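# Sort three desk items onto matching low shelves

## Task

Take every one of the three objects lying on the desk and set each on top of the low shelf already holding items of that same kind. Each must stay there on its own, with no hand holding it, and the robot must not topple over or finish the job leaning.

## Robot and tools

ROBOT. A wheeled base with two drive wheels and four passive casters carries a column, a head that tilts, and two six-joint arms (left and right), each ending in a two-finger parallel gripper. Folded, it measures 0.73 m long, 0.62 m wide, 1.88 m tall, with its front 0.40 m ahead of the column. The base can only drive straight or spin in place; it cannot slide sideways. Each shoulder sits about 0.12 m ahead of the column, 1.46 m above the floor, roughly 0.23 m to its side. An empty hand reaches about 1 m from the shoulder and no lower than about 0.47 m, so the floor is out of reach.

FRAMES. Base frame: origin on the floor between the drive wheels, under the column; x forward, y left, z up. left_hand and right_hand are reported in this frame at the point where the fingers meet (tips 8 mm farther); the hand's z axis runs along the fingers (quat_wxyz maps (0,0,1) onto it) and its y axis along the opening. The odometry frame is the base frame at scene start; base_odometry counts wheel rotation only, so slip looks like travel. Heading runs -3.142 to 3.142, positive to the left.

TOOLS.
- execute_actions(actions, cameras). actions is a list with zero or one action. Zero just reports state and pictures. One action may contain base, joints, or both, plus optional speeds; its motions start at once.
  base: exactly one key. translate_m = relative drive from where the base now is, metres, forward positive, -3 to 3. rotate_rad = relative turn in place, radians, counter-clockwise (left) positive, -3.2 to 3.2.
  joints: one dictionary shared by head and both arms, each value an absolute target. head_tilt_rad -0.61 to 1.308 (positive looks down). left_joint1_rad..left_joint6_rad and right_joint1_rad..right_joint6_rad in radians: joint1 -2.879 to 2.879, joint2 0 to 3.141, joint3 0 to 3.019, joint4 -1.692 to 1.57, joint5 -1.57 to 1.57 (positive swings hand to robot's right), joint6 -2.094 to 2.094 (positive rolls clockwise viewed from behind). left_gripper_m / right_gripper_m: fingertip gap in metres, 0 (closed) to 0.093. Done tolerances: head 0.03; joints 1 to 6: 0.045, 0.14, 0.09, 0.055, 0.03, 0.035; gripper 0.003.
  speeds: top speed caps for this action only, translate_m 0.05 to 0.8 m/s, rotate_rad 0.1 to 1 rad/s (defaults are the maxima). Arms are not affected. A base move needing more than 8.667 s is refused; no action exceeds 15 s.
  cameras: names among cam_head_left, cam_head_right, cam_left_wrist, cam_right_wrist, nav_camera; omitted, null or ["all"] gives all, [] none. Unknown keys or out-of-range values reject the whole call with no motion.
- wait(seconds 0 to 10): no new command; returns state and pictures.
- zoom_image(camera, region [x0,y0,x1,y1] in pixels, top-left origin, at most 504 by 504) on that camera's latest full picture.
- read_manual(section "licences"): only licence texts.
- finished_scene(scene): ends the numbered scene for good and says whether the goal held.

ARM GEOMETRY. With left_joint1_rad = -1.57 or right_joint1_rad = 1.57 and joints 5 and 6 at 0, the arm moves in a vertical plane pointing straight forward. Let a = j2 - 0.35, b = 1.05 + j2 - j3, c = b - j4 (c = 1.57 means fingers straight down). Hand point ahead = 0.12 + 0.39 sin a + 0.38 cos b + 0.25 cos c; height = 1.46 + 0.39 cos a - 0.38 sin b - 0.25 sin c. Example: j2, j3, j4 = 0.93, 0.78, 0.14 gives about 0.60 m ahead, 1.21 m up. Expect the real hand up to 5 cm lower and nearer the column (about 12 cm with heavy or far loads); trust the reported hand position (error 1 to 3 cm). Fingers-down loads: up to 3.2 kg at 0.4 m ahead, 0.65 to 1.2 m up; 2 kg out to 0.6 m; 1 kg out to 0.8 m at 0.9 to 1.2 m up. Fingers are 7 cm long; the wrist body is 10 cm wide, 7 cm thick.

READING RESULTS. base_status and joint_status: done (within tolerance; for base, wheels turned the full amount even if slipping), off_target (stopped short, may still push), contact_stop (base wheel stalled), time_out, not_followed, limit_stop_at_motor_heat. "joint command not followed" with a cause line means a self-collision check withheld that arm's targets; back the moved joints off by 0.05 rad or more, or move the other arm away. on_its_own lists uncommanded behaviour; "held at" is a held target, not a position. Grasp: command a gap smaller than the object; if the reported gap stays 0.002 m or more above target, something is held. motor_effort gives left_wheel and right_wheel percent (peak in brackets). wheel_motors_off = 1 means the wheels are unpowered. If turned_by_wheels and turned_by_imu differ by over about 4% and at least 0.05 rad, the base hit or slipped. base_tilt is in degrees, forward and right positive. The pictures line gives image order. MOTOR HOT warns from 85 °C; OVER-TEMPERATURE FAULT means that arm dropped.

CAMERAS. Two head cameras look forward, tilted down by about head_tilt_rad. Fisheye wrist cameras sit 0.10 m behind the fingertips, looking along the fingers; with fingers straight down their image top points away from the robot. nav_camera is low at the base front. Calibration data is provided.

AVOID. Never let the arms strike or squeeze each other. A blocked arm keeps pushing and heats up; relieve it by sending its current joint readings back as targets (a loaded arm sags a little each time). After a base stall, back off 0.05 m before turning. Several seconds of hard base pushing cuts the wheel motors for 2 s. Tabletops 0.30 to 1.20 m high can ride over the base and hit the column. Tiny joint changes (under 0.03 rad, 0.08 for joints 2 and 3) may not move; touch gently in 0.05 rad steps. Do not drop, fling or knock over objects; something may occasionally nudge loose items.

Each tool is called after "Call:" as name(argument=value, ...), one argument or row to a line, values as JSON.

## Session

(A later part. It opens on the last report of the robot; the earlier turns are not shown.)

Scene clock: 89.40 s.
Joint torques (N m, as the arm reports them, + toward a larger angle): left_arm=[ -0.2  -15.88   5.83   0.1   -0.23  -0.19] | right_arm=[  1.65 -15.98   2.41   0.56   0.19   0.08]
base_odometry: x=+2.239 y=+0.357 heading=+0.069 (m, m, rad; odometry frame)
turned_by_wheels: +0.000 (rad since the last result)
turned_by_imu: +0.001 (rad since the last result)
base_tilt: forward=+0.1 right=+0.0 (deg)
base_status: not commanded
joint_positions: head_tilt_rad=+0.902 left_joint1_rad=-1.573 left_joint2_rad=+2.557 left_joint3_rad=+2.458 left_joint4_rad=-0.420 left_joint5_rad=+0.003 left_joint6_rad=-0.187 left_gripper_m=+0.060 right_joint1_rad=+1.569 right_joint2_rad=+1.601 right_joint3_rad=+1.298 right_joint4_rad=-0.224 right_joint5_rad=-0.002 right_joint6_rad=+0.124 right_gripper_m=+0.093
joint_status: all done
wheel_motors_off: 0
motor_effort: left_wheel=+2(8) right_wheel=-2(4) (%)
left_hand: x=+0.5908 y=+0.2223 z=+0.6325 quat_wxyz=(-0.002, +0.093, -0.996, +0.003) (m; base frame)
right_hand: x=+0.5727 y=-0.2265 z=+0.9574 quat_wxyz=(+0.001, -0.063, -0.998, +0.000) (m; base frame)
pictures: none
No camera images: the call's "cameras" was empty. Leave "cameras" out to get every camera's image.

Call:
execute_actions(
  actions=[
    {"joints":{"left_gripper_m":0.093}},
  ],
  cameras=[],
)

Call:
execute_actions(
  actions=[
    {"joints":{"left_joint2_rad":2.2,"left_joint3_rad":2.0,"left_joint4_rad":-0.32}},
  ],
  cameras=["cam_head_left"],
)

Scene clock: 90.23 s.
Joint torques (N m, as the arm reports them, + toward a larger angle): left_arm=[  0.21 -17.01   5.71   0.16  -0.13  -0.14] | right_arm=[  1.77 -15.55   2.36   0.53   0.18   0.07]
base_odometry: x=+2.239 y=+0.357 heading=+0.069 (m, m, rad; odometry frame)
turned_by_wheels: +0.000 (rad since the last result)
turned_by_imu: +0.000 (rad since the last result)
base_tilt: forward=+0.1 right=-0.1 (deg)
base_status: not commanded
joint_positions: head_tilt_rad=+0.902 left_joint1_rad=-1.573 left_joint2_rad=+2.557 left_joint3_rad=+2.458 left_joint4_rad=-0.420 left_joint5_rad=+0.003 left_joint6_rad=-0.187 left_gripper_m=+0.093 right_joint1_rad=+1.569 right_joint2_rad=+1.601 right_joint3_rad=+1.298 right_joint4_rad=-0.224 right_joint5_rad=-0.002 right_joint6_rad=+0.124 right_gripper_m=+0.093
joint_status: all done
wheel_motors_off: 0
motor_effort: left_wheel=+3(3) right_wheel=-2(1) (%)
left_hand: x=+0.5908 y=+0.2223 z=+0.6325 quat_wxyz=(-0.002, +0.093, -0.996, +0.003) (m; base frame)
right_hand: x=+0.5727 y=-0.2265 z=+0.9574 quat_wxyz=(+0.001, -0.063, -0.998, +0.000) (m; base frame)
pictures: none
No camera images: the call's "cameras" was empty. Leave "cameras" out to get every camera's image.

Scene clock: 91.53 s.
Joint torques (N m, as the arm reports them, + toward a larger angle): left_arm=[  0.12 -17.24   3.12   0.83  -0.25  -0.17] | right_arm=[  1.62 -15.94   2.38   0.53   0.19   0.1 ]
base_odometry: x=+2.239 y=+0.357 heading=+0.069 (m, m, rad; odometry frame)
turned_by_wheels: +0.000 (rad since the last result)
turned_by_imu: +0.000 (rad since the last result)
base_tilt: forward=+0.1 right=+0.0 (deg)
base_status: not commanded
joint_positions: head_tilt_rad=+0.902 left_joint1_rad=-1.573 left_joint2_rad=+2.175 left_joint3_rad=+1.999 left_joint4_rad=-0.329 left_joint5_rad=+0.003 left_joint6_rad=-0.187 left_gripper_m=+0.093 right_joint1_rad=+1.569 right_joint2_rad=+1.601 right_joint3_rad=+1.298 right_joint4_rad=-0.224 right_joint5_rad=-0.002 right_joint6_rad=+0.124 right_gripper_m=+0.093
joint_status: all done
wheel_motors_off: 0
motor_effort: left_wheel=+3(3) right_wheel=-2(2) (%)
left_hand: x=+0.6306 y=+0.2224 z=+0.7532 quat_wxyz=(-0.009, +0.093, -0.996, +0.003) (m; base frame)
right_hand: x=+0.5727 y=-0.2265 z=+0.9574 quat_wxyz=(+0.001, -0.063, -0.998, +0.000) (m; base frame)
pictures: cam_head_left
camera_calibration (this result's frames):
cam_head_left: T_world_to_cam=[[-0.0371849, -0.997226, 0.0644802, -0.0520214], [-0.811445, -0.00752822, -0.58438, 0.93546], [0.583244, -0.0740523, -0.808915, 1.15064], [0, 0, 0, 1]] pos_world=[0.0860367, 0.0403727, 1.48079]
Images, in order (width x height): cam_head_left 896x504.

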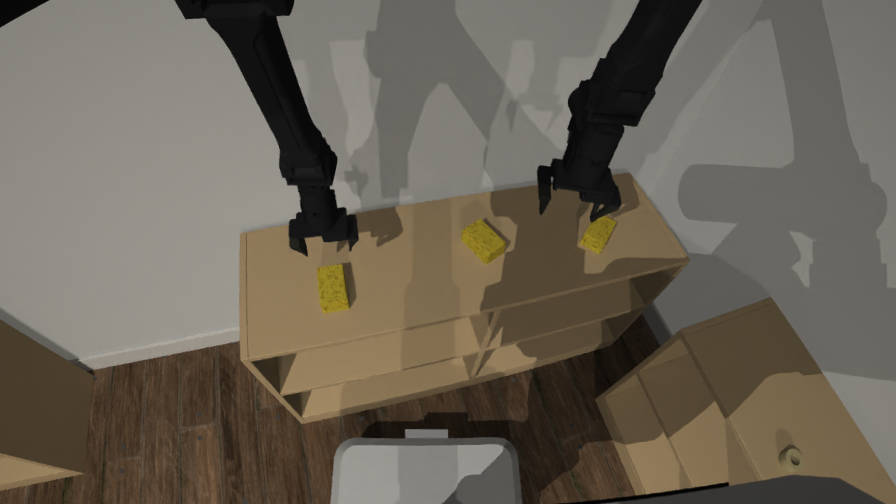

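Call:
finished_scene(
  scene=2,
)

The scene is finished: the task was done.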